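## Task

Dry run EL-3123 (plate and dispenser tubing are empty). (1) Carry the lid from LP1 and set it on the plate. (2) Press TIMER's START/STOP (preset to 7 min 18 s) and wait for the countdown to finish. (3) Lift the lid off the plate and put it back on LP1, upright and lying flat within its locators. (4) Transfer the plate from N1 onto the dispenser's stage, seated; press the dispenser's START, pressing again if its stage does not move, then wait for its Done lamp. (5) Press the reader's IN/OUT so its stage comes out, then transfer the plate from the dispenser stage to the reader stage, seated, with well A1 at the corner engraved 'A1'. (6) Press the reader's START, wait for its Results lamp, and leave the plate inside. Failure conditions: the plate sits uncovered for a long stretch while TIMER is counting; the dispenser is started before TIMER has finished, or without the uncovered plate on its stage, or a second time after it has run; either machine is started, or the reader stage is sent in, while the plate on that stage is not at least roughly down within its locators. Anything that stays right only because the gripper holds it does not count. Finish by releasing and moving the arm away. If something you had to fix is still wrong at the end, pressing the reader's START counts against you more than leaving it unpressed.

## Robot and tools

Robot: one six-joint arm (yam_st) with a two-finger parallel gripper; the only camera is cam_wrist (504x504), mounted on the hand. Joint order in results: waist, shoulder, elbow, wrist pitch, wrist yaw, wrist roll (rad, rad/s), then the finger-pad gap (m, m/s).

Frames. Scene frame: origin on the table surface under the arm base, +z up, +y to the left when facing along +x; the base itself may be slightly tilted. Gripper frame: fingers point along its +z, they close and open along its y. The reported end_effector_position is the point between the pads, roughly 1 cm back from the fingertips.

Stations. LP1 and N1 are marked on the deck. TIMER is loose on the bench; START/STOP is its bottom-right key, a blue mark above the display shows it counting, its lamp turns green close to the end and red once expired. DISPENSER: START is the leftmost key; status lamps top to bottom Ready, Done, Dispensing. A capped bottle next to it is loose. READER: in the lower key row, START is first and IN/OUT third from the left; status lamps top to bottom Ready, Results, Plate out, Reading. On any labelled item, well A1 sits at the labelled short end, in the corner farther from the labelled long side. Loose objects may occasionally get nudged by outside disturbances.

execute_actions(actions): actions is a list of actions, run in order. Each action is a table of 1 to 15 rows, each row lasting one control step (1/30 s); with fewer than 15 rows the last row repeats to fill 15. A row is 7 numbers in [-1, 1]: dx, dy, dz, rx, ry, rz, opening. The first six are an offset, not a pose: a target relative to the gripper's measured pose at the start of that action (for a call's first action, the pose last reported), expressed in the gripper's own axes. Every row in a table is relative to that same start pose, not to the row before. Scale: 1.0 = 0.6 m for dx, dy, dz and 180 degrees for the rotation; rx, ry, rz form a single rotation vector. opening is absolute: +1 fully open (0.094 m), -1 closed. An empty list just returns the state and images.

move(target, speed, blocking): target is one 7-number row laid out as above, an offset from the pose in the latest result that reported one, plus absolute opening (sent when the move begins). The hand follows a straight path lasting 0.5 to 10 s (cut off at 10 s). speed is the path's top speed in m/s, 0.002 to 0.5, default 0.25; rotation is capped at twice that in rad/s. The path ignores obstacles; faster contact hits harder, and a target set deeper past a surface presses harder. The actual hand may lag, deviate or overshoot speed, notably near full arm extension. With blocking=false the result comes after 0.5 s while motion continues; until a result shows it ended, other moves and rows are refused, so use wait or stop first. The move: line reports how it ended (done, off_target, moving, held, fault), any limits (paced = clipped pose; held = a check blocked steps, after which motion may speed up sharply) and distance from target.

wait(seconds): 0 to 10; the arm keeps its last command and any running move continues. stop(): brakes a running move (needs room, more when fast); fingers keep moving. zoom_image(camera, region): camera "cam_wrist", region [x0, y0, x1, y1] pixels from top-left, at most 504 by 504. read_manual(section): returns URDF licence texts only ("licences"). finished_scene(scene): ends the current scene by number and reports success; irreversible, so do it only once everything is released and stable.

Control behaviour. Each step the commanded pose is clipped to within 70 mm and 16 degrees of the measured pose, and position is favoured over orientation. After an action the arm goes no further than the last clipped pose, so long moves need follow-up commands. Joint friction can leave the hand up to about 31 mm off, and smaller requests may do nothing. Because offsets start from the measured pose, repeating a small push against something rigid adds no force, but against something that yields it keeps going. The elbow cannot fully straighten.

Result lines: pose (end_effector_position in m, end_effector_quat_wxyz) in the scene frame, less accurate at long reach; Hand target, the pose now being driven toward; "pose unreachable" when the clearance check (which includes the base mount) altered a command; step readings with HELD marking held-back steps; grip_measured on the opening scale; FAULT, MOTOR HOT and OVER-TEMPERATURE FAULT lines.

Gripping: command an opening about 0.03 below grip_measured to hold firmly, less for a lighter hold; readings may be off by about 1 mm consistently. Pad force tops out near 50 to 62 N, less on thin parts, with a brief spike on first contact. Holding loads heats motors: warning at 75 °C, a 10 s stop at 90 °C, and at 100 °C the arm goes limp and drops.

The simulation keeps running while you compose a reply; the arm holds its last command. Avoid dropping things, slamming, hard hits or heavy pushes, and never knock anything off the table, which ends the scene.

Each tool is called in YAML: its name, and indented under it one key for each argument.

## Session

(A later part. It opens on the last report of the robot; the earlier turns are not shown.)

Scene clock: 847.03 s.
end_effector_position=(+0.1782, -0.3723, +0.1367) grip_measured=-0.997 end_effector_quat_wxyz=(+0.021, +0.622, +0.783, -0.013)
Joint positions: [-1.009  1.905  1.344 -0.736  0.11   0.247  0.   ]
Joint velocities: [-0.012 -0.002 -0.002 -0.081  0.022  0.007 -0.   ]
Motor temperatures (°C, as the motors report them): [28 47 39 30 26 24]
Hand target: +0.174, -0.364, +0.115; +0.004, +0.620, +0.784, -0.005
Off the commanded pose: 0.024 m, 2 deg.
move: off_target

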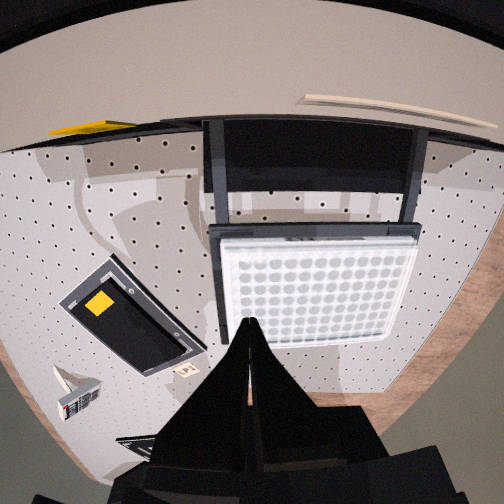

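move:
  target: [0.04,0,-0.01,0,0.016,0,-1]
  speed: 0.05

move:
  target: [0,0,0,0,0,-0.5,-1]
  speed: 0.4

move:
  target: [0,0,0.055,0,0,0,-1]
  speed: 0.02

Scene clock: 852.10 s.
end_effector_position=(+0.1705, -0.3571, +0.1372) grip_measured=-0.997 end_effector_quat_wxyz=(+0.003, +0.623, +0.782, -0.004)
Joint positions: [-1.009  1.88   1.308 -0.765  0.109  0.254  0.   ]
Joint velocities: [-0.002 -0.007 -0.002  0.007  0.007 -0.022 -0.   ]
Motor temperatures (°C, as the motors report them): [28 47 39 29 26 24]
Hand target: +0.173, -0.349, +0.141; +0.001, +0.622, +0.783, +0.002
Off the commanded pose: 0.010 m, 1 deg.
move: done

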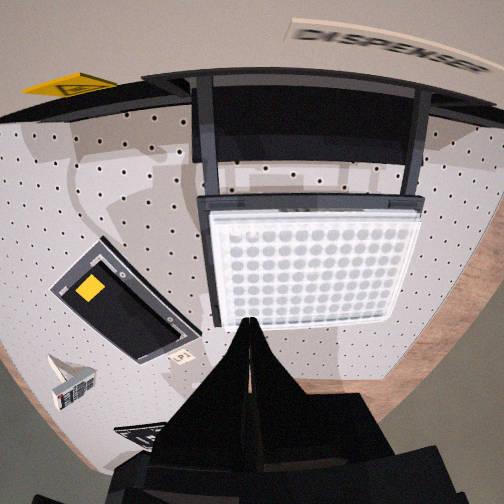

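Scene clock: 854.73 s.
end_effector_position=(+0.1704, -0.3570, +0.1372) grip_measured=-0.997 end_effector_quat_wxyz=(-0.001, -0.106, +0.994, -0.005)
Joint positions: [-1.009  1.88   1.308 -0.766  0.109 -1.304  0.   ]
Joint velocities: [-0.012  0.012 -0.017 -0.007 -0.022 -0.081  0.001]
Motor temperatures (°C, as the motors report them): [28 47 39 29 26 24]
Hand target: +0.170, -0.357, +0.137; -0.001, -0.112, +0.994, -0.005
Off the commanded pose: 0.000 m, 1 deg.
move: done

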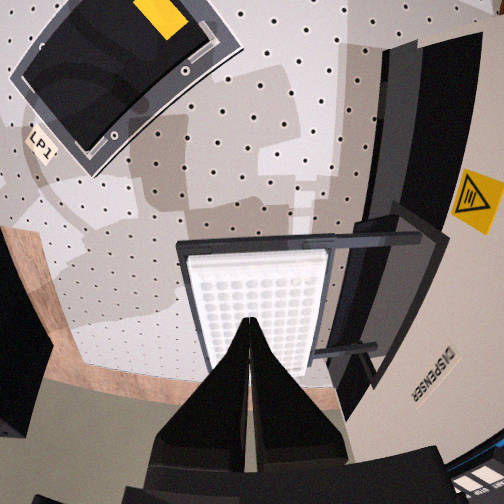

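Scene clock: 856.63 s.
end_effector_position=(+0.1761, -0.3632, +0.1160) grip_measured=-0.997 end_effector_quat_wxyz=(+0.004, -0.105, +0.994, -0.017)
Joint positions: [-1.009  1.931  1.29  -0.671  0.109 -1.305  0.   ]
Joint velocities: [ 0.007  0.022  0.007 -0.022 -0.066  0.022  0.   ]
Motor temperatures (°C, as the motors report them): [28 48 39 29 26 24]
Hand target: +0.170, -0.358, +0.105; -0.001, -0.106, +0.994, -0.005
Off the commanded pose: 0.014 m, 1 deg.
move: off_target

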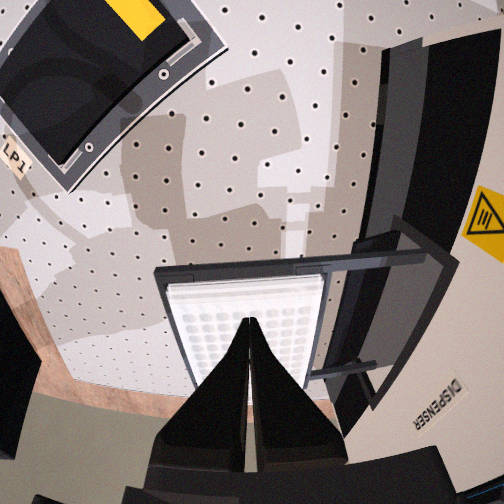

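zoom_image:
  camera: "cam_wrist"
  region: [140,240,350,340]

execute_actions:
  actions:
    - [[0,0,0.02,-0.006,0,0,-1]]
    - [[0.014,0,0.012,0,0,0,-1]]

zoom_image:
  camera: "cam_wrist"
  region: [140,240,350,340]

Region (140, 240, 350, 340) of cam_wrist's 504x504 image, scaled by 2.400, with more detail than that image has; it fills the top 240 rows of this view, and the rest is white.

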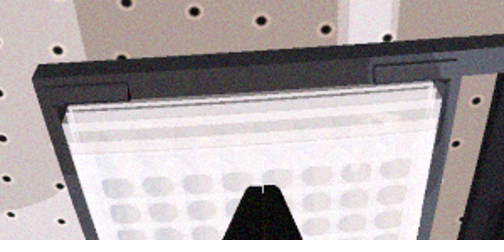

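Scene clock: 862.27 s.
end_effector_position=(+0.1758, -0.3614, +0.1100) grip_measured=-0.997 end_effector_quat_wxyz=(+0.006, -0.110, +0.994, -0.010)
Joint positions: [-1.014  1.947  1.29  -0.666  0.098 -1.318  0.   ]
Joint velocities: [ 0.017  0.007 -0.012 -0.051  0.037 -0.037  0.001]
Motor temperatures (°C, as the motors report them): [28 48 39 29 26 24]
Hand target: +0.168, -0.363, +0.103; +0.002, -0.106, +0.994, -0.011
Off the commanded pose: 0.011 m, 1 deg.
Step readings (end_effector_position; steps 1 to 15: 1st action; 16 to 30: 2nd action):
0: (+0.1764, -0.3637, +0.1160)
1: (+0.1764, -0.3634, +0.1155)
2: (+0.1764, -0.3632, +0.1146)
4: (+0.1760, -0.3617, +0.1116)
8: (+0.1758, -0.3612, +0.1102)
15: (+0.1758, -0.3612, +0.1102)
16: (+0.1757, -0.3615, +0.1102)
17: (+0.1757, -0.3615, +0.1101)
19: (+0.1757, -0.3615, +0.1101)
23: (+0.1757, -0.3614, +0.1100)
30: end_effector_position above

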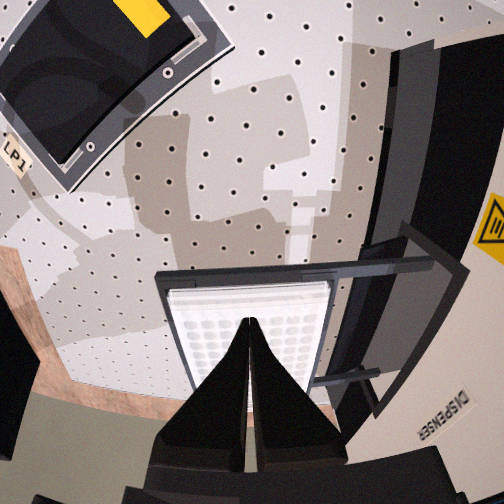

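Region (140, 240, 350, 340) of cam_wrist's 504x504 image, scaled by 2.400, with more detail than that image has; it fills the top 240 rows of this view, and the rest is white.

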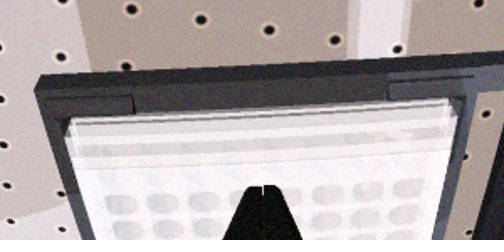

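move:
  target: [0.03,0.04,-0.16,-0.006,0,0,-1]
  speed: 0.12

move:
  target: [0.05,0.03,0,0,0,0.495,-1]
  speed: 0.4

move:
  target: [-0.05,0,-0.01,0,-0.235,0,-1]

Scene clock: 870.43 s.
end_effector_position=(+0.1518, -0.3337, +0.1948) grip_measured=-0.997 end_effector_quat_wxyz=(-0.001, -0.113, +0.994, +0.009)
Joint positions: [-1.014  1.702  1.298 -0.959  0.097 -1.319  0.   ]
Joint velocities: [-0.012 -0.007  0.002 -0.037 -0.007 -0.022 -0.   ]
Motor temperatures (°C, as the motors report them): [28 49 39 29 26 24]
Hand target: +0.152, -0.338, +0.204; +0.005, -0.110, +0.994, -0.000
Off the commanded pose: 0.012 m, 1 deg.
move: off_target

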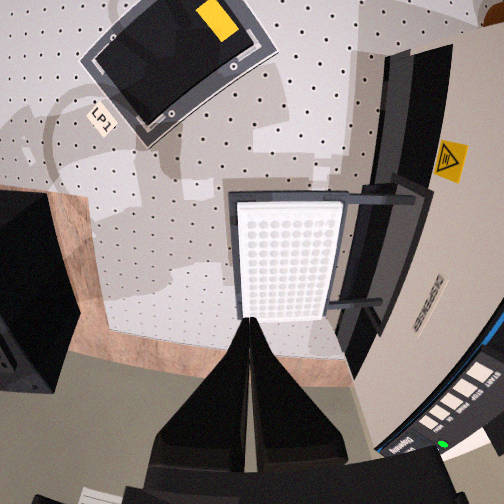

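Scene clock: 873.07 s.
end_effector_position=(+0.1231, -0.3230, +0.1928) grip_measured=-0.997 end_effector_quat_wxyz=(-0.012, +0.607, +0.794, +0.009)
Joint positions: [-1.084  1.634  1.206 -0.941  0.081  0.144  0.   ]
Joint velocities: [ 0.007  0.007  0.017 -0.066  0.007  0.051  0.   ]
Motor temperatures (°C, as the motors report them): [28 49 39 29 26 24]
Hand target: +0.119, -0.323, +0.195; -0.005, +0.617, +0.787, +0.007
Off the commanded pose: 0.005 m, 2 deg.
move: done

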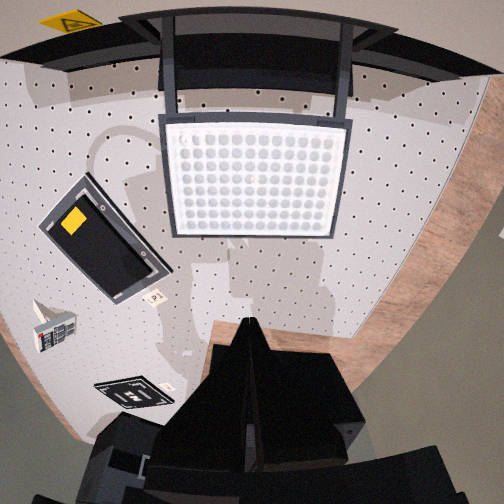

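Scene clock: 875.33 s.
end_effector_position=(+0.1294, -0.3568, +0.1949) grip_measured=-0.997 end_effector_quat_wxyz=(+0.274, +0.572, +0.745, -0.208)
Joint positions: [-1.06   1.301  0.55   0.113  0.176  0.071  0.   ]
Joint velocities: [-0.017 -0.002  0.012  0.051  0.007 -0.007  0.001]
Motor temperatures (°C, as the motors report them): [28 49 39 29 26 24]
Hand target: +0.131, -0.353, +0.195; +0.276, +0.564, +0.749, -0.211
Off the commanded pose: 0.006 m, 0 deg.
move: done

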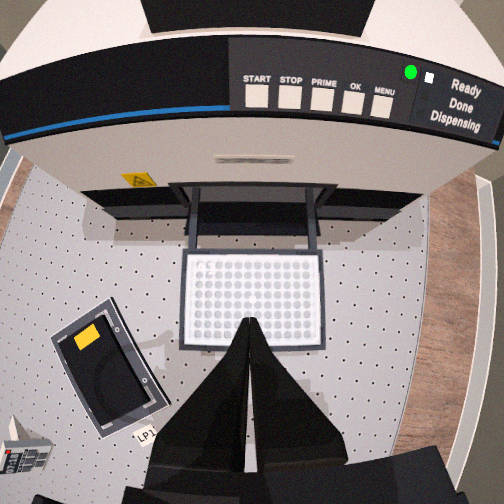

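move:
  target: [-0.115,-0.01,0.055,0,0,0,-1]
  speed: 0.08

Scene clock: 879.30 s.
end_effector_position=(+0.1456, -0.4279, +0.2225) grip_measured=-0.997 end_effector_quat_wxyz=(+0.286, +0.571, +0.740, -0.213)
Joint positions: [-1.105  1.473  0.856  0.011  0.137  0.048  0.   ]
Joint velocities: [ 0.012 -0.002 -0.027 -0.066 -0.066 -0.022  0.   ]
Motor temperatures (°C, as the motors report them): [28 49 39 29 26 24]
Hand target: +0.142, -0.430, +0.216; +0.274, +0.572, +0.744, -0.208
Off the commanded pose: 0.009 m, 2 deg.
move: done

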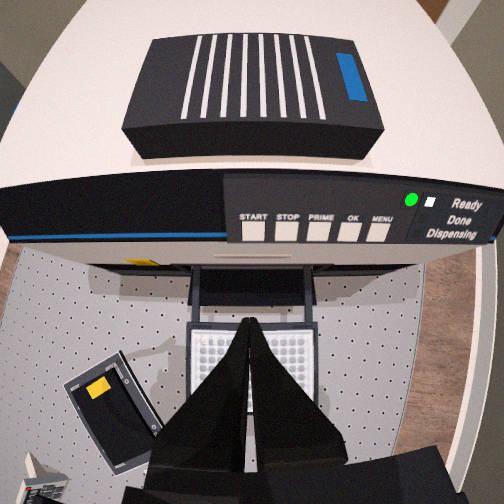

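move:
  target: [-0.012,-0.006,0.07,0,0,0,-1]
  speed: 0.05

Scene clock: 882.90 s.
end_effector_position=(+0.1523, -0.4530, +0.1972) grip_measured=-0.997 end_effector_quat_wxyz=(+0.282, +0.573, +0.741, -0.208)
Joint positions: [-1.123  1.624  0.933  0.074  0.119  0.041  0.   ]
Joint velocities: [ 0.002 -0.002  0.012 -0.095  0.022 -0.051 -0.001]
Motor temperatures (°C, as the motors report them): [28 48 40 30 26 24]
Hand target: +0.150, -0.461, +0.197; +0.286, +0.571, +0.739, -0.213
Off the commanded pose: 0.008 m, 1 deg.
move: done

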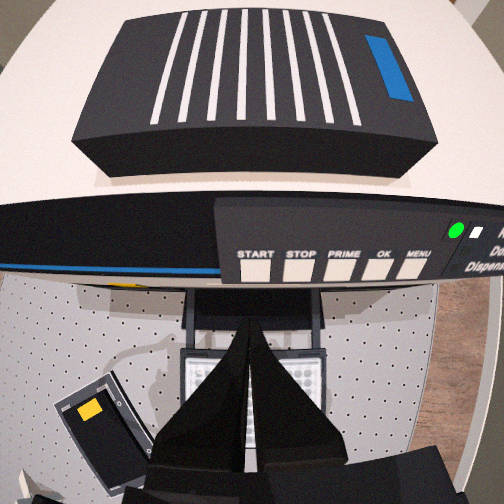

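move:
  target: [-0.04,-0.012,-0.005,0,0,0,-1]
  speed: 0.03

Scene clock: 886.30 s.
end_effector_position=(+0.1530, -0.4665, +0.2135) grip_measured=-0.997 end_effector_quat_wxyz=(+0.285, +0.573, +0.740, -0.208)
Joint positions: [-1.133  1.624  1.012  0.     0.108  0.038  0.   ]
Joint velocities: [ 0.012  0.002 -0.007 -0.007  0.007 -0.022  0.   ]
Motor temperatures (°C, as the motors report them): [28 48 40 30 26 24]
Hand target: +0.149, -0.470, +0.215; +0.283, +0.573, +0.741, -0.208
Off the commanded pose: 0.006 m, 0 deg.
move: done

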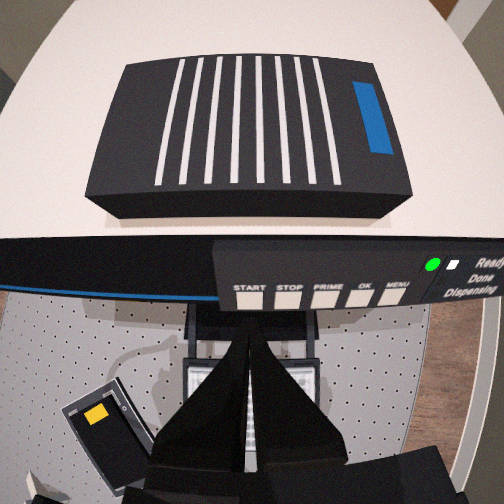

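execute_actions:
  actions:
    - [[-0.012,0,0.026,0,0,0,-1]]

Scene clock: 890.83 s.
end_effector_position=(+0.1552, -0.4718, +0.2136) grip_measured=-0.997 end_effector_quat_wxyz=(+0.283, +0.573, +0.741, -0.206)
Joint positions: [-1.133  1.644  1.046 -0.019  0.107  0.037  0.   ]
Joint velocities: [-0.002  0.012 -0.007  0.022  0.037  0.022 -0.001]
Motor temperatures (°C, as the motors report them): [28 48 41 31 26 24]
Hand target: +0.157, -0.481, +0.207; +0.285, +0.573, +0.740, -0.208
Off the commanded pose: 0.012 m, 0 deg.
Step readings (end_effector_position):
0: (+0.1529, -0.4655, +0.2127)
1: (+0.1533, -0.4664, +0.2123)
2: (+0.1544, -0.4695, +0.2122)
4: (+0.1552, -0.4718, +0.2133)
8: (+0.1552, -0.4717, +0.2135)
15: end_effector_position above

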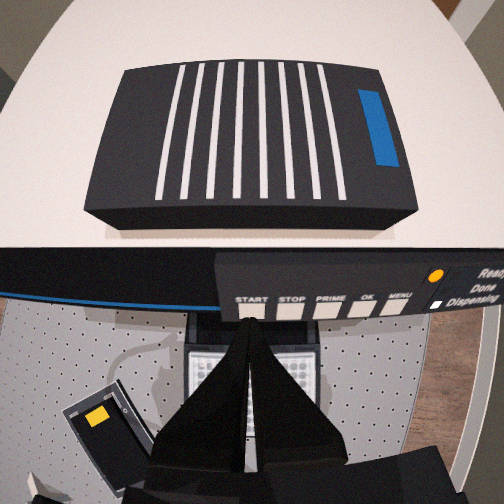

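Dispensing. Backing off and waiting.

move:
  target: [0.12,0,-0.13,0,0,0,-1]
  speed: 0.1

wait:
  seconds: 10

wait:
  seconds: 10

Scene clock: 895.47 s.
end_effector_position=(+0.1278, -0.3762, +0.2226) grip_measured=-0.997 end_effector_quat_wxyz=(+0.283, +0.572, +0.741, -0.209)
Joint positions: [-1.095  1.274  0.655  0.001  0.141  0.056  0.   ]
Joint velocities: [0.007 0.012 0.007 0.037 0.037 0.007 0.001]
Motor temperatures (°C, as the motors report them): [28 48 41 31 26 24]
Hand target: +0.129, -0.369, +0.222; +0.282, +0.573, +0.741, -0.206
Off the commanded pose: 0.007 m, 0 deg.
move: done

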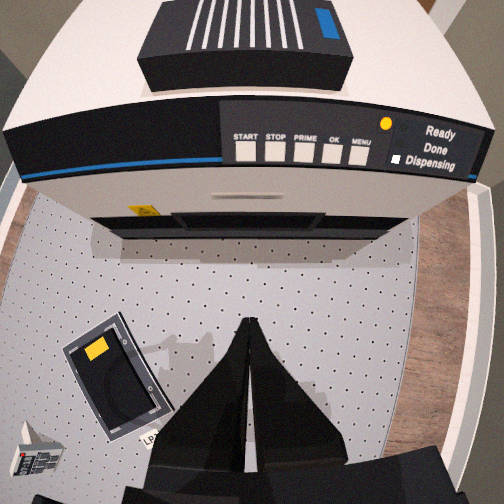

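Scene clock: 905.47 s.
end_effector_position=(+0.1276, -0.3762, +0.2226) grip_measured=-0.997 end_effector_quat_wxyz=(+0.283, +0.572, +0.741, -0.209)
Joint positions: [-1.095  1.274  0.655  0.001  0.142  0.057  0.   ]
Joint velocities: [-0.022 -0.012 -0.002  0.037 -0.007  0.007 -0.   ]
Motor temperatures (°C, as the motors report them): [28 47 41 32 26 24]
Hand target: +0.129, -0.369, +0.222; +0.282, +0.573, +0.741, -0.206
Off the commanded pose: 0.007 m, 0 deg.
wait: 10.00 s; at rest by 0.17 s

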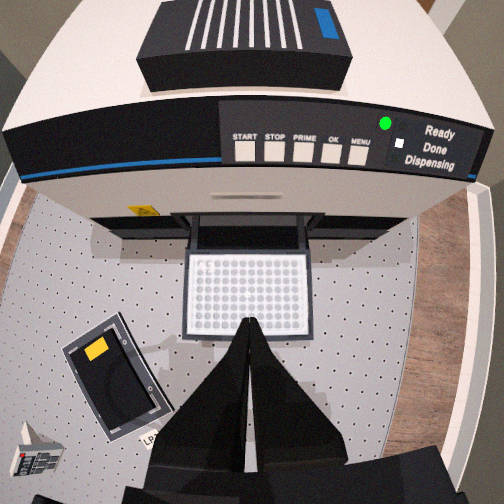

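Scene clock: 915.47 s.
end_effector_position=(+0.1276, -0.3762, +0.2226) grip_measured=-0.997 end_effector_quat_wxyz=(+0.283, +0.572, +0.741, -0.209)
Joint positions: [-1.095  1.274  0.655  0.001  0.142  0.057  0.   ]
Joint velocities: [-0.007  0.007  0.002  0.022 -0.007 -0.007  0.   ]
Motor temperatures (°C, as the motors report them): [28 47 41 32 26 24]
Hand target: +0.129, -0.369, +0.222; +0.282, +0.573, +0.741, -0.206
Off the commanded pose: 0.007 m, 0 deg.
wait: 10.00 s; at rest by 0.17 s

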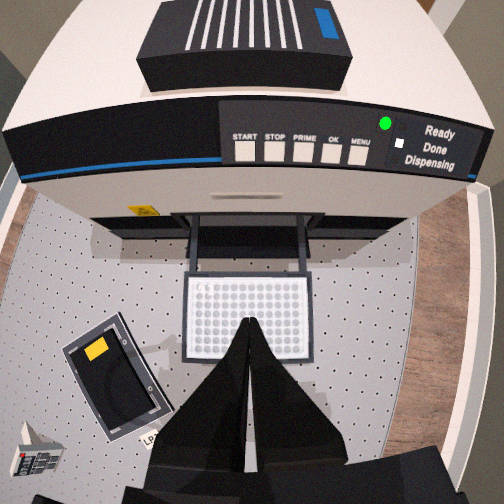

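move:
  target: [0.167,0.495,-0.145,-0.176,0,-0.2,-1]
  speed: 0.3

move:
  target: [0.167,0.495,-0.145,-0.176,0,-0.2,-1]
  speed: 0.3

move:
  target: [0.17,0.33,-0.2,-0.176,0,-0.2,-1]
  speed: 0.3

Scene clock: 924.10 s.
end_effector_position=(+0.3704, -0.1772, +0.2186) grip_measured=-0.997 end_effector_quat_wxyz=(+0.335, +0.223, +0.911, -0.086)
Joint positions: [-0.219  1.54   0.751  0.035  0.3   -0.018  0.   ]
Joint velocities: [-0.007  0.007  0.002 -0.037 -0.095  0.022 -0.001]
Motor temperatures (°C, as the motors report them): [28 46 41 33 26 24]
Hand target: +0.378, -0.176, +0.220; +0.339, +0.215, +0.912, -0.087
Off the commanded pose: 0.014 m, 2 deg.
move: off_target

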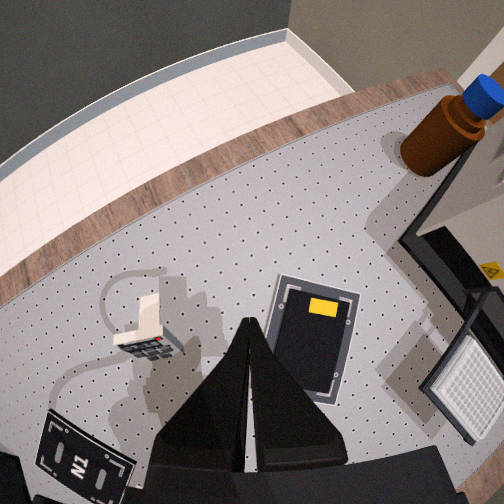

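Scene clock: 925.93 s.
end_effector_position=(+0.3918, +0.1357, +0.2136) grip_measured=-0.997 end_effector_quat_wxyz=(+0.339, -0.157, +0.926, +0.052)
Joint positions: [ 0.52   1.834  0.842  0.047  0.263 -0.058  0.   ]
Joint velocities: [ 0.007 -0.027 -0.002  0.037 -0.051 -0.051  0.001]
Motor temperatures (°C, as the motors report them): [28 46 41 33 26 24]
Hand target: +0.393, +0.141, +0.212; +0.335, -0.168, +0.926, +0.054
Off the commanded pose: 0.013 m, 2 deg.
move: off_target

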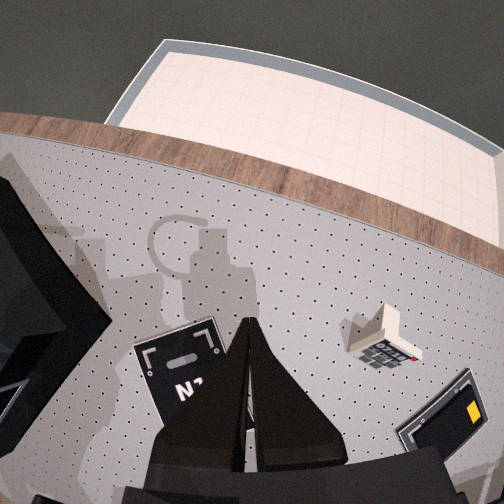

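Scene clock: 927.77 s.
end_effector_position=(+0.1899, +0.2722, +0.2316) grip_measured=-0.997 end_effector_quat_wxyz=(+0.285, -0.509, +0.791, +0.183)
Joint positions: [ 1.049  1.647  0.634 -0.074  0.021 -0.209  0.   ]
Joint velocities: [ 0.017 -0.012  0.002  0.037  0.022 -0.051  0.001]
Motor temperatures (°C, as the motors report them): [28 46 41 33 26 24]
Hand target: +0.183, +0.271, +0.232; +0.281, -0.519, +0.786, +0.185
Off the commanded pose: 0.011 m, 2 deg.
move: off_target

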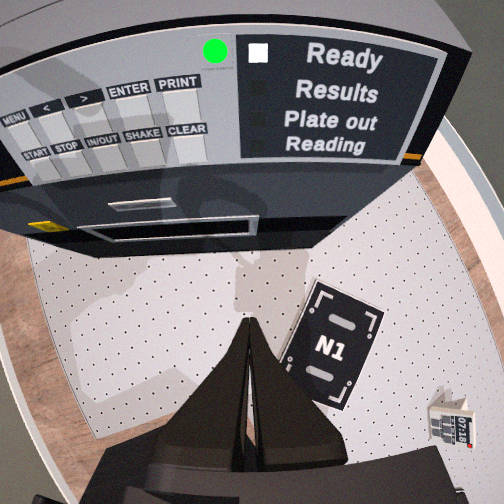

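move:
  target: [-0.03,0.11,-0.035,-0.018,0,-0.02,-1]
  speed: 0.1

Scene clock: 932.23 s.
end_effector_position=(+0.1311, +0.2956, +0.2457) grip_measured=-0.997 end_effector_quat_wxyz=(+0.265, -0.547, +0.772, +0.187)
Joint positions: [ 1.267  1.623  0.671 -0.18   0.067 -0.081  0.   ]
Joint velocities: [-0.007  0.002 -0.002 -0.007 -0.066  0.095  0.001]
Motor temperatures (°C, as the motors report them): [28 46 41 33 26 24]
Hand target: +0.131, +0.299, +0.257; +0.276, -0.542, +0.770, +0.192
Off the commanded pose: 0.014 m, 2 deg.
move: off_target

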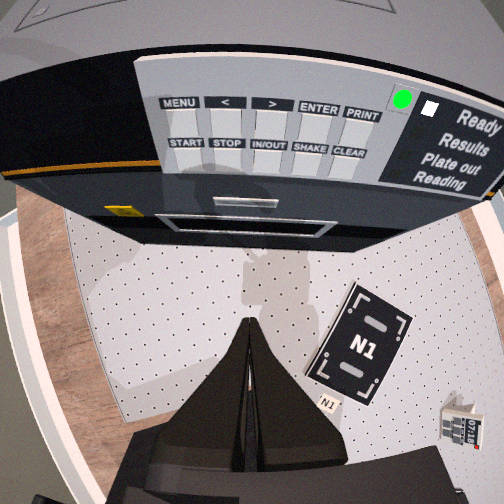

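move:
  target: [-0.08,-0.004,0.02,0.011,-0.012,0.013,-1]
  speed: 0.06

Scene clock: 936.10 s.
end_effector_position=(+0.1511, +0.3326, +0.2684) grip_measured=-0.997 end_effector_quat_wxyz=(+0.289, -0.521, +0.779, +0.193)
Joint positions: [ 1.273  1.724  0.825 -0.183  0.1   -0.038  0.   ]
Joint velocities: [ 0.002  0.012  0.007 -0.095  0.007 -0.066 -0.   ]
Motor temperatures (°C, as the motors report them): [28 45 41 33 26 24]
Hand target: +0.149, +0.337, +0.266; +0.286, -0.523, +0.781, +0.189
Off the commanded pose: 0.006 m, 1 deg.
move: done

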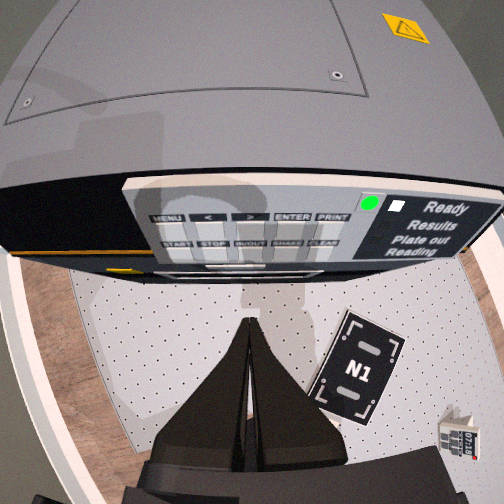

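move:
  target: [-0.014,0,0.045,0,0,0,-1]
  speed: 0.04

zoom_image:
  camera: "cam_wrist"
  region: [120,190,380,350]

Scene clock: 944.73 s.
end_effector_position=(+0.1556, +0.3486, +0.2534) grip_measured=-0.997 end_effector_quat_wxyz=(+0.285, -0.522, +0.781, +0.190)
Joint positions: [ 1.273  1.821  0.859 -0.13   0.102 -0.037  0.   ]
Joint velocities: [ 0.007 -0.017  0.002 -0.022 -0.022  0.007  0.   ]
Motor temperatures (°C, as the motors report them): [28 44 42 33 26 24]
Hand target: +0.161, +0.354, +0.254; +0.289, -0.521, +0.780, +0.193
Off the commanded pose: 0.008 m, 1 deg.
move: done

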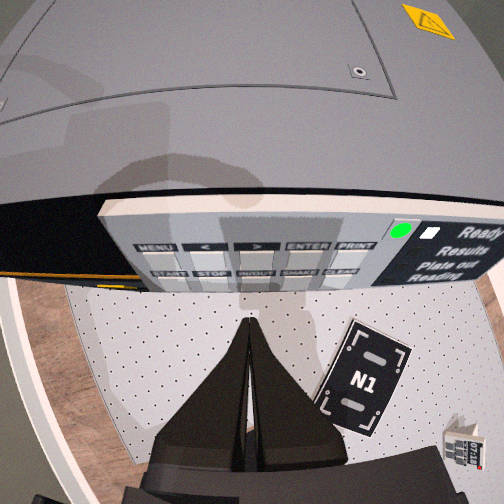

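Region (120, 190, 380, 350) of cam_wrist's 504x504 image, scaled by 1.938, with more detail than that image has; it fills the top 310 rows of this view, and the rest is white.

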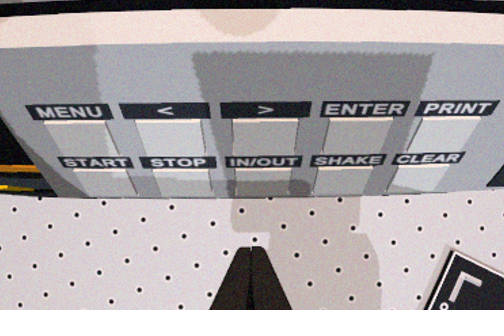

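move:
  target: [-0.028,-0.013,0.004,0,0,0,-1]
  speed: 0.03

zoom_image:
  camera: "cam_wrist"
  region: [120,190,380,350]

Scene clock: 949.37 s.
end_effector_position=(+0.1649, +0.3586, +0.2715) grip_measured=-0.997 end_effector_quat_wxyz=(+0.298, -0.518, +0.777, +0.198)
Joint positions: [ 1.263  1.821  0.918 -0.158  0.098 -0.046  0.   ]
Joint velocities: [ 0.002 -0.007 -0.007 -0.037 -0.007 -0.022 -0.   ]
Motor temperatures (°C, as the motors report them): [28 44 43 34 26 24]
Hand target: +0.168, +0.359, +0.263; +0.285, -0.522, +0.781, +0.191
Off the commanded pose: 0.010 m, 2 deg.
move: done

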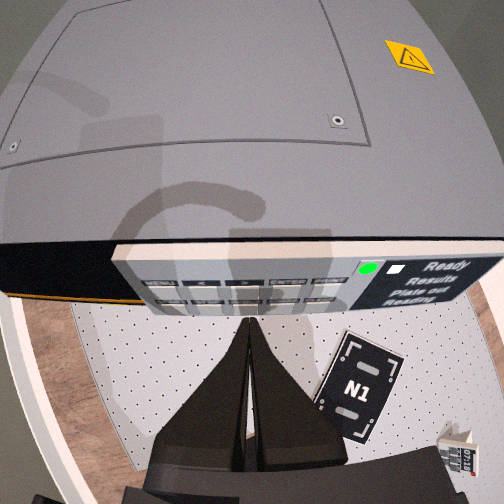

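Region (120, 190, 380, 350) of cam_wrist's 504x504 image, scaled by 1.938, with more detail than that image has; it fills the top 310 rows of this view, and the rest is white.

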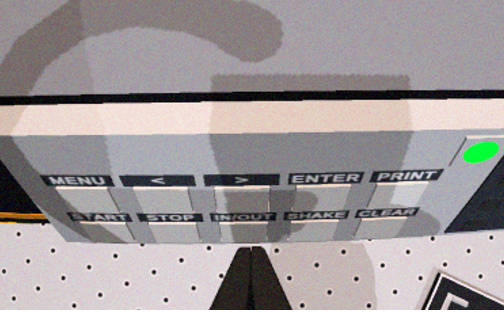

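move:
  target: [0.018,0,0.026,0,0.008,0,-1]
  speed: 0.03

zoom_image:
  camera: "cam_wrist"
  region: [120,190,380,350]

Scene clock: 954.03 s.
end_effector_position=(+0.1648, +0.3609, +0.2639) grip_measured=-0.997 end_effector_quat_wxyz=(+0.294, -0.519, +0.778, +0.195)
Joint positions: [ 1.263  1.847  0.918 -0.142  0.097 -0.047  0.   ]
Joint velocities: [-0.007  0.012  0.002 -0.037  0.022  0.007  0.   ]
Motor temperatures (°C, as the motors report them): [28 43 43 34 26 24]
Hand target: +0.166, +0.360, +0.253; +0.288, -0.520, +0.781, +0.191
Off the commanded pose: 0.011 m, 1 deg.
move: off_target

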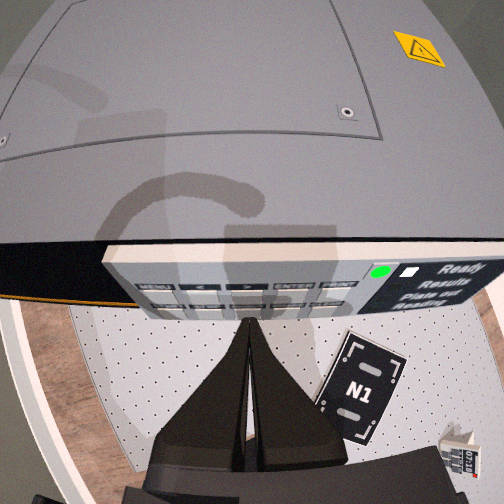

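Region (120, 190, 380, 350) of cam_wrist's 504x504 image, scaled by 1.938, with more detail than that image has; it fills the top 310 rows of this view, and the rest is white.

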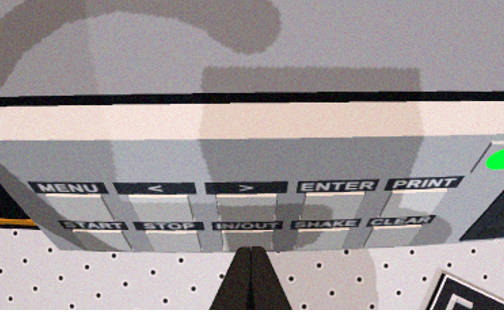

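execute_actions:
  actions:
    - [[-0.004,0,0.03,0,0,0,-1]]

zoom_image:
  camera: "cam_wrist"
  region: [120,190,504,400]

Scene clock: 958.10 s.
end_effector_position=(+0.1651, +0.3615, +0.2629) grip_measured=-0.997 end_effector_quat_wxyz=(+0.293, -0.520, +0.779, +0.194)
Joint positions: [ 1.263  1.853  0.923 -0.144  0.098 -0.047  0.   ]
Joint velocities: [ 0.012  0.002  0.002 -0.007 -0.022 -0.022 -0.   ]
Motor temperatures (°C, as the motors report them): [28 43 43 34 26 24]
Hand target: +0.170, +0.372, +0.253; +0.294, -0.519, +0.778, +0.196
Off the commanded pose: 0.017 m, 0 deg.
Step readings (end_effector_position):
0: (+0.1648, +0.3609, +0.2639)
1: (+0.1649, +0.3612, +0.2630)
2: (+0.1651, +0.3616, +0.2628)
4: (+0.1651, +0.3616, +0.2629)
8: (+0.1651, +0.3615, +0.2629)
15: end_effector_position above

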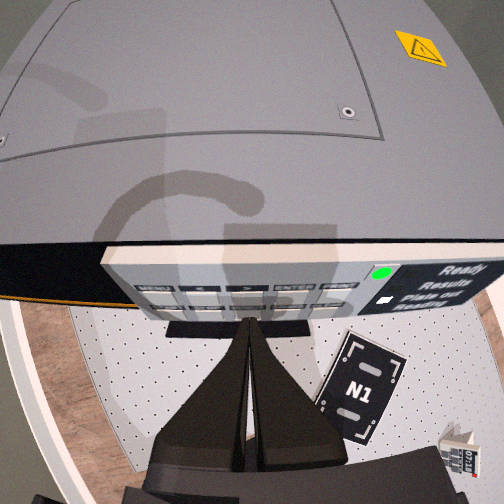

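Region (120, 190, 504, 400) of cam_wrist's 504x504 image, scaled by 1.312, with more detail than that image has; it fills the top 276 rows of this view, and the rest is white.

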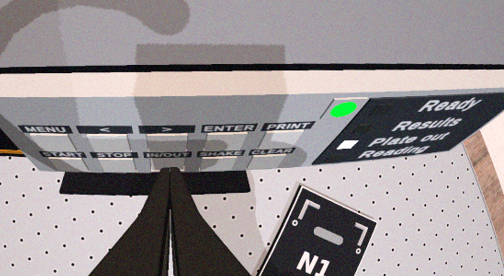

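IN/OUT worked at (0.165, 0.3615, 0.263), heading 67.5°; START is about 39 mm toward gripper +y.

move:
  target: [0.13,0,-0.1,0,0,0,-1]
  speed: 0.1

move:
  target: [0.04,0,0.04,0,0.228,0,1]

move:
  target: [0,0,0.08,0,0,0.5,1]
  speed: 0.3

Scene clock: 963.70 s.
end_effector_position=(+0.1319, +0.2766, +0.2559) grip_measured=-0.997 end_effector_quat_wxyz=(+0.295, -0.518, +0.779, +0.196)
Joint positions: [ 1.263  1.491  0.577 -0.152  0.098 -0.045  0.   ]
Joint velocities: [-0.007 -0.007  0.012  0.007 -0.022  0.022  0.   ]
Motor temperatures (°C, as the motors report them): [28 42 44 35 26 24]
Hand target: +0.127, +0.272, +0.254; +0.293, -0.520, +0.779, +0.194
Off the commanded pose: 0.007 m, 0 deg.
move: done

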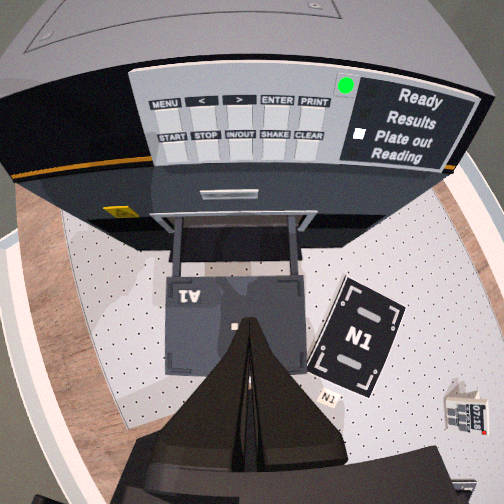

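Scene clock: 965.73 s.
end_effector_position=(+0.1280, +0.2741, +0.2279) grip_measured=+0.998 end_effector_quat_wxyz=(+0.009, -0.557, +0.830, +0.009)
Joint positions: [ 1.263  2.034  1.245 -0.982  0.099  0.022  0.094]
Joint velocities: [-0.002 -0.017  0.007  0.007  0.037 -0.022  0.002]
Motor temperatures (°C, as the motors report them): [28 42 44 35 26 24]
Hand target: +0.132, +0.274, +0.226; +0.002, -0.549, +0.836, +0.004
Off the commanded pose: 0.007 m, 1 deg.
move: done

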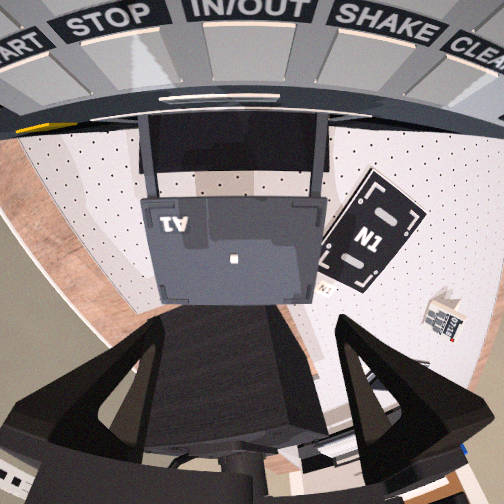

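Scene clock: 968.97 s.
end_effector_position=(+0.1273, +0.2827, +0.1916) grip_measured=+0.998 end_effector_quat_wxyz=(+0.003, +0.181, +0.983, +0.026)
Joint positions: [ 1.263  2.09   1.161 -0.813  0.099  1.564  0.094]
Joint velocities: [-0.017 -0.002  0.002  0.022 -0.066 -0.007  0.   ]
Motor temperatures (°C, as the motors report them): [28 42 43 34 26 24]
Hand target: +0.129, +0.275, +0.181; +0.000, +0.193, +0.981, +0.012
Off the commanded pose: 0.014 m, 2 deg.
move: off_target

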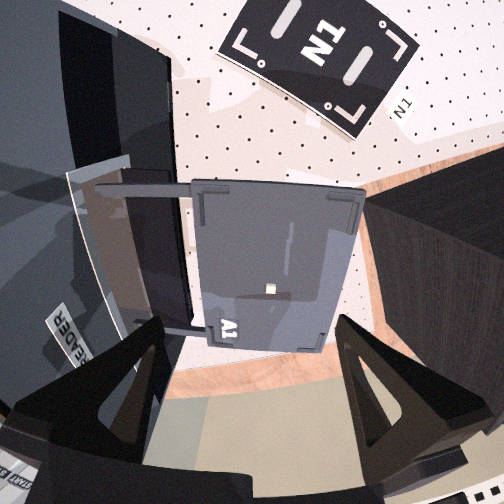

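move:
  target: [-0.407,-0.347,-0.03,0.016,0,-0.197,1]
  speed: 0.3

Scene clock: 975.80 s.
end_effector_position=(+0.2723, +0.0117, +0.1897) grip_measured=+0.998 end_effector_quat_wxyz=(-0.002, -0.130, +0.991, +0.014)
Joint positions: [ 0.254  1.721  0.959 -0.842  0.217 -0.071  0.094]
Joint velocities: [-0.007  0.002 -0.007 -0.066 -0.037 -0.007  0.   ]
Motor temperatures (°C, as the motors report them): [28 43 43 33 26 24]
Hand target: +0.277, +0.009, +0.196; +0.005, -0.129, +0.992, +0.018
Off the commanded pose: 0.016 m, 2 deg.
move: off_target

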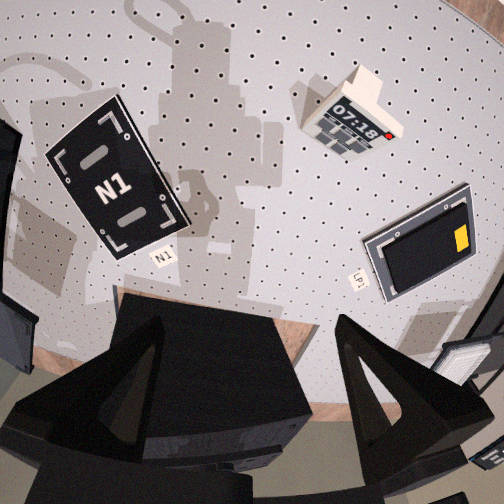

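move:
  target: [0.4,-0.56,0.075,0.006,0.006,0,1]
  speed: 0.3

Scene clock: 981.03 s.
end_effector_position=(+0.1333, -0.3646, +0.1374) grip_measured=+0.998 end_effector_quat_wxyz=(+0.010, -0.122, +0.992, +0.005)
Joint positions: [-1.127  1.853  1.282 -0.77   0.054 -1.449  0.094]
Joint velocities: [-0.002 -0.002  0.002 -0.007 -0.081 -0.066  0.   ]
Motor temperatures (°C, as the motors report them): [28 43 43 33 26 24]
Hand target: +0.134, -0.365, +0.134; +0.011, -0.126, +0.992, +0.014
Off the commanded pose: 0.011 m, 2 deg.
move: off_target

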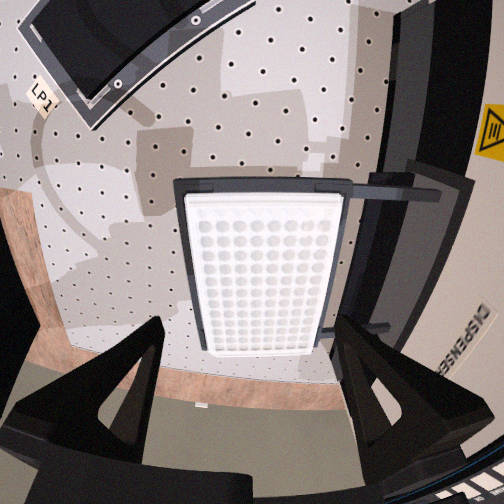

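move:
  target: [0,-0.008,0.05,0,0.01,-0.005,1]
  speed: 0.04

Scene clock: 984.23 s.
end_effector_position=(+0.1335, -0.3719, +0.1153) grip_measured=+0.998 end_effector_quat_wxyz=(-0.001, -0.122, +0.992, -0.001)
Joint positions: [-1.127  1.917  1.282 -0.7    0.078 -1.451  0.094]
Joint velocities: [ 0.012 -0.017 -0.012  0.051  0.007 -0.022  0.   ]
Motor temperatures (°C, as the motors report them): [28 43 43 32 26 24]
Hand target: +0.135, -0.369, +0.108; -0.005, -0.130, +0.992, +0.003
Off the commanded pose: 0.009 m, 1 deg.
move: done

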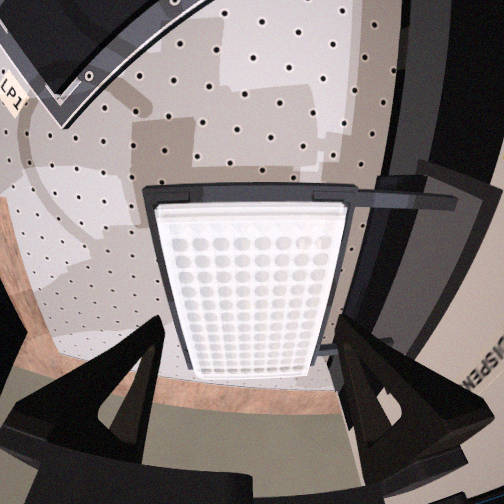

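execute_actions:
  actions:
    - [[0,0,0.025,-0.004,0,-0.006,1],[0,0,0.025,-0.004,0,-0.006,1],[0,0,0.025,-0.004,0,-0.006,1],[0,0,0.008,0,0,-0.006,1]]
    - [[0,0,0.025,-0.004,0,0,1],[0,0,0.025,-0.004,0,0,1],[0,0,0.025,-0.004,0,0,1],[0,0,0.008,0,0,0,1]]
    - [[0,0,0.025,-0.004,0,0,1],[0,0,0.025,-0.004,0,0,1],[0,0,0.025,-0.004,0,0,1],[0,0,0.008,0,0,0,1]]

Scene clock: 990.27 s.
end_effector_position=(+0.1349, -0.3734, +0.1030) grip_measured=+0.998 end_effector_quat_wxyz=(-0.001, -0.128, +0.992, -0.000)
Joint positions: [-1.127  1.952  1.282 -0.666  0.079 -1.461  0.094]
Joint velocities: [-0.017 -0.002  0.012  0.022  0.037 -0.051 -0.001]
Motor temperatures (°C, as the motors report them): [28 44 42 32 26 24]
Hand target: +0.134, -0.373, +0.102; -0.001, -0.128, +0.992, -0.001
Off the commanded pose: 0.001 m, 0 deg.
Step readings (end_effector_position; steps 1 to 15: 1st action; 16 to 30: 2nd action; 31 to 45: 3rd action):
0: (+0.1335, -0.3724, +0.1153)
1: (+0.1336, -0.3724, +0.1147)
2: (+0.1338, -0.3728, +0.1137)
4: (+0.1339, -0.3726, +0.1114)
8: (+0.1340, -0.3726, +0.1113)
15: (+0.1340, -0.3726, +0.1113)
16: (+0.1340, -0.3726, +0.1106)
17: (+0.1343, -0.3731, +0.1096)
19: (+0.1344, -0.3729, +0.1073)
23: (+0.1344, -0.3730, +0.1072)
30: (+0.1344, -0.3730, +0.1072)
31: (+0.1345, -0.3729, +0.1065)
32: (+0.1347, -0.3734, +0.1054)
34: (+0.1349, -0.3733, +0.1032)
38: (+0.1349, -0.3733, +0.1030)
45: end_effector_position above

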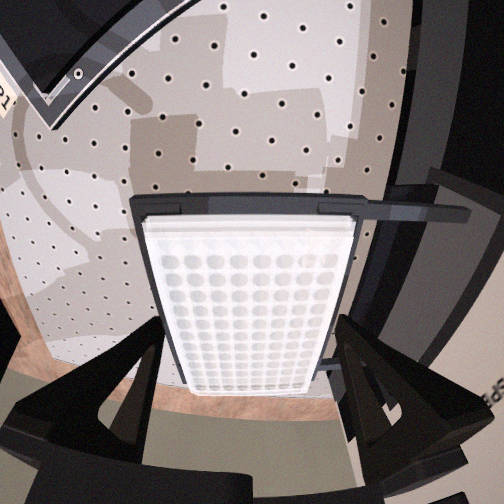

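execute_actions:
  actions:
    - [[0,0,0.02,-0.004,0,0,1],[0,0,0.02,-0.004,0,0,1],[0,0,0.003,-0.002,0,0,1]]
    - [[0,0,0,0,0,0,0.9],[0,0,0,0,0,0,0.85],[0,0,0,0,0,0,0.8],[0,0,0,0,0,0,0.70]]

zoom_image:
  camera: "cam_wrist"
  region: [90,150,410,410]

move:
  target: [0,0,-0.16,0.006,0,0,0.70]
  speed: 0.08

move:
  target: [-0.4,0.56,-0.03,0,0,0.1,0.70]
  speed: 0.2

Scene clock: 1001.77 s.
end_effector_position=(+0.1348, -0.3727, +0.1016) grip_measured=+0.734 end_effector_quat_wxyz=(-0.002, -0.128, +0.992, +0.001)
Joint positions: [-1.127  1.956  1.282 -0.666  0.079 -1.461  0.081]
Joint velocities: [-0.012  0.002 -0.007  0.037 -0.037  0.095  0.002]
Motor temperatures (°C, as the motors report them): [28 47 42 31 26 24]
Hand target: +0.135, -0.373, +0.102; -0.002, -0.128, +0.992, +0.002
Off the commanded pose: 0.000 m, 0 deg.
Step readings (end_effector_position; steps 1 to 15: 1st action; 16 to 30: 2nd action):
0: (+0.1349, -0.3734, +0.1030)
1: (+0.1349, -0.3733, +0.1026)
2: (+0.1350, -0.3735, +0.1020)
4: (+0.1348, -0.3728, +0.1016)
8: (+0.1348, -0.3727, +0.1016)
15: (+0.1348, -0.3727, +0.1016)
16: (+0.1348, -0.3727, +0.1016)
17: (+0.1348, -0.3727, +0.1016)
19: (+0.1348, -0.3727, +0.1016)
23: (+0.1348, -0.3727, +0.1016)
30: end_effector_position above

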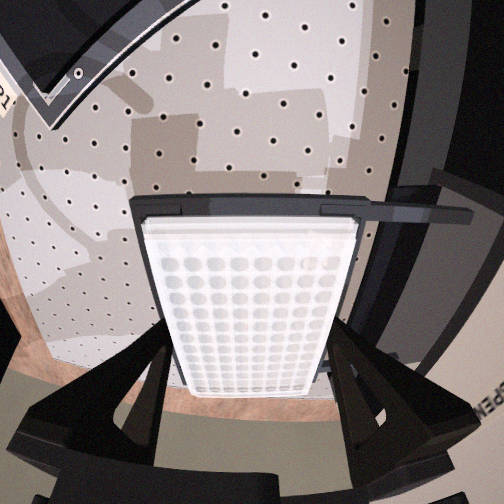

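Region (90, 150, 410, 410) of cam_wrist's 504x504 image, scaled by 1.575, with more detail than that image has; it fills the top 410 rows of this view, and the rest is white.

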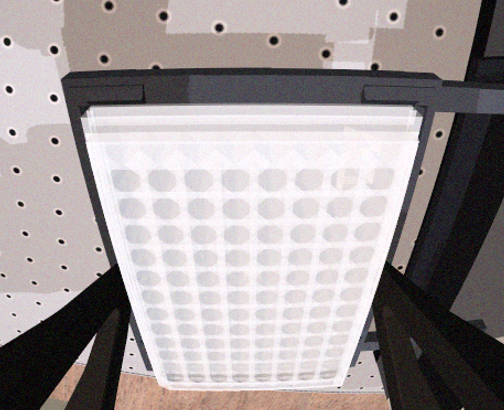

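Scene clock: 1003.47 s.
end_effector_position=(+0.1315, -0.3677, +0.1858) grip_measured=+0.734 end_effector_quat_wxyz=(-0.002, -0.127, +0.992, +0.005)
Joint positions: [-1.113  1.781  1.387 -0.952  0.08  -1.446  0.081]
Joint velocities: [-0.002 -0.002 -0.007 -0.095 -0.007  0.022 -0.001]
Motor temperatures (°C, as the motors report them): [28 48 42 31 26 24]
Hand target: +0.136, -0.371, +0.197; -0.001, -0.128, +0.992, -0.008
Off the commanded pose: 0.013 m, 1 deg.
move: off_target

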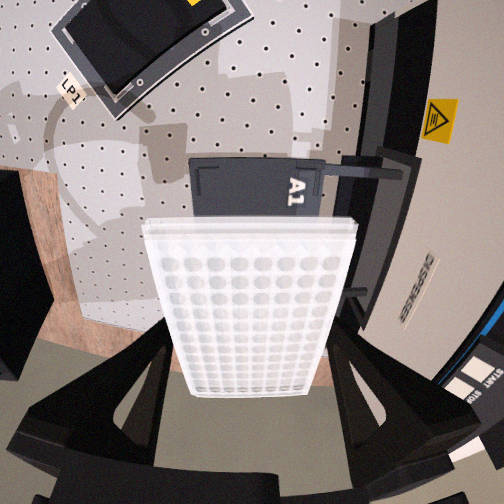

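Scene clock: 1006.17 s.
end_effector_position=(+0.2689, +0.0095, +0.1929) grip_measured=+0.734 end_effector_quat_wxyz=(-0.017, +0.026, +1.000, -0.005)
Joint positions: [ 0.27   1.734  0.983 -0.892  0.246  0.266  0.081]
Joint velocities: [-0.022 -0.007 -0.002  0.051 -0.007 -0.007 -0.   ]
Motor temperatures (°C, as the motors report them): [28 48 42 31 26 24]
Hand target: +0.271, +0.011, +0.193; -0.021, +0.027, +0.999, -0.010
Off the commanded pose: 0.019 m, 2 deg.
move: off_target

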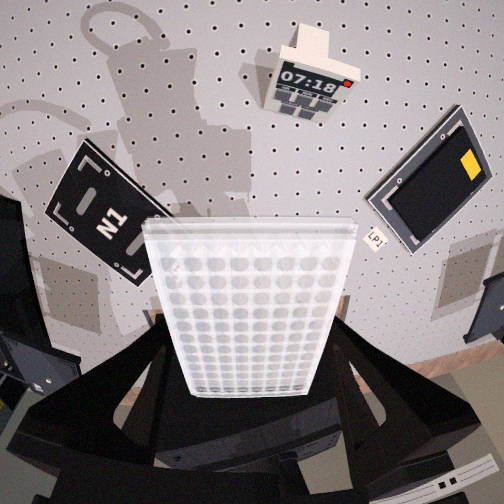

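move:
  target: [0.28,0.43,0,0,-0.011,0.115,0.70]
  speed: 0.12

Scene clock: 1027.23 s.
end_effector_position=(+0.1225, +0.2643, +0.1882) grip_measured=+0.734 end_effector_quat_wxyz=(+0.013, +0.205, +0.978, -0.020)
Joint positions: [ 1.274  2.107  1.166 -0.892  0.131  1.634  0.081]
Joint velocities: [-0.002 -0.012 -0.012  0.022 -0.037  0.007  0.   ]
Motor temperatures (°C, as the motors report them): [28 45 43 30 26 24]
Hand target: +0.120, +0.268, +0.187; +0.009, +0.207, +0.978, -0.025
Off the commanded pose: 0.016 m, 2 deg.
move: off_target

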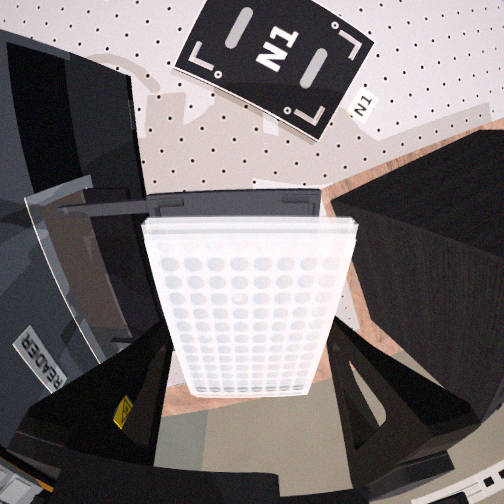

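move:
  target: [0.012,0.018,0.05,0,0,0,0.70]
  speed: 0.04

Scene clock: 1031.03 s.
end_effector_position=(+0.1245, +0.2764, +0.1649) grip_measured=+0.734 end_effector_quat_wxyz=(+0.014, +0.207, +0.978, -0.015)
Joint positions: [ 1.274  2.182  1.167 -0.806  0.131  1.637  0.081]
Joint velocities: [-0.002 -0.012  0.002 -0.007 -0.007 -0.022  0.   ]
Motor temperatures (°C, as the motors report them): [28 45 43 30 26 24]
Hand target: +0.122, +0.276, +0.158; +0.013, +0.205, +0.978, -0.020
Off the commanded pose: 0.008 m, 1 deg.
move: done

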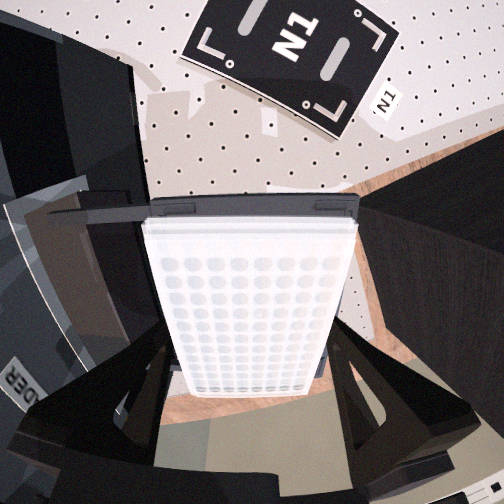

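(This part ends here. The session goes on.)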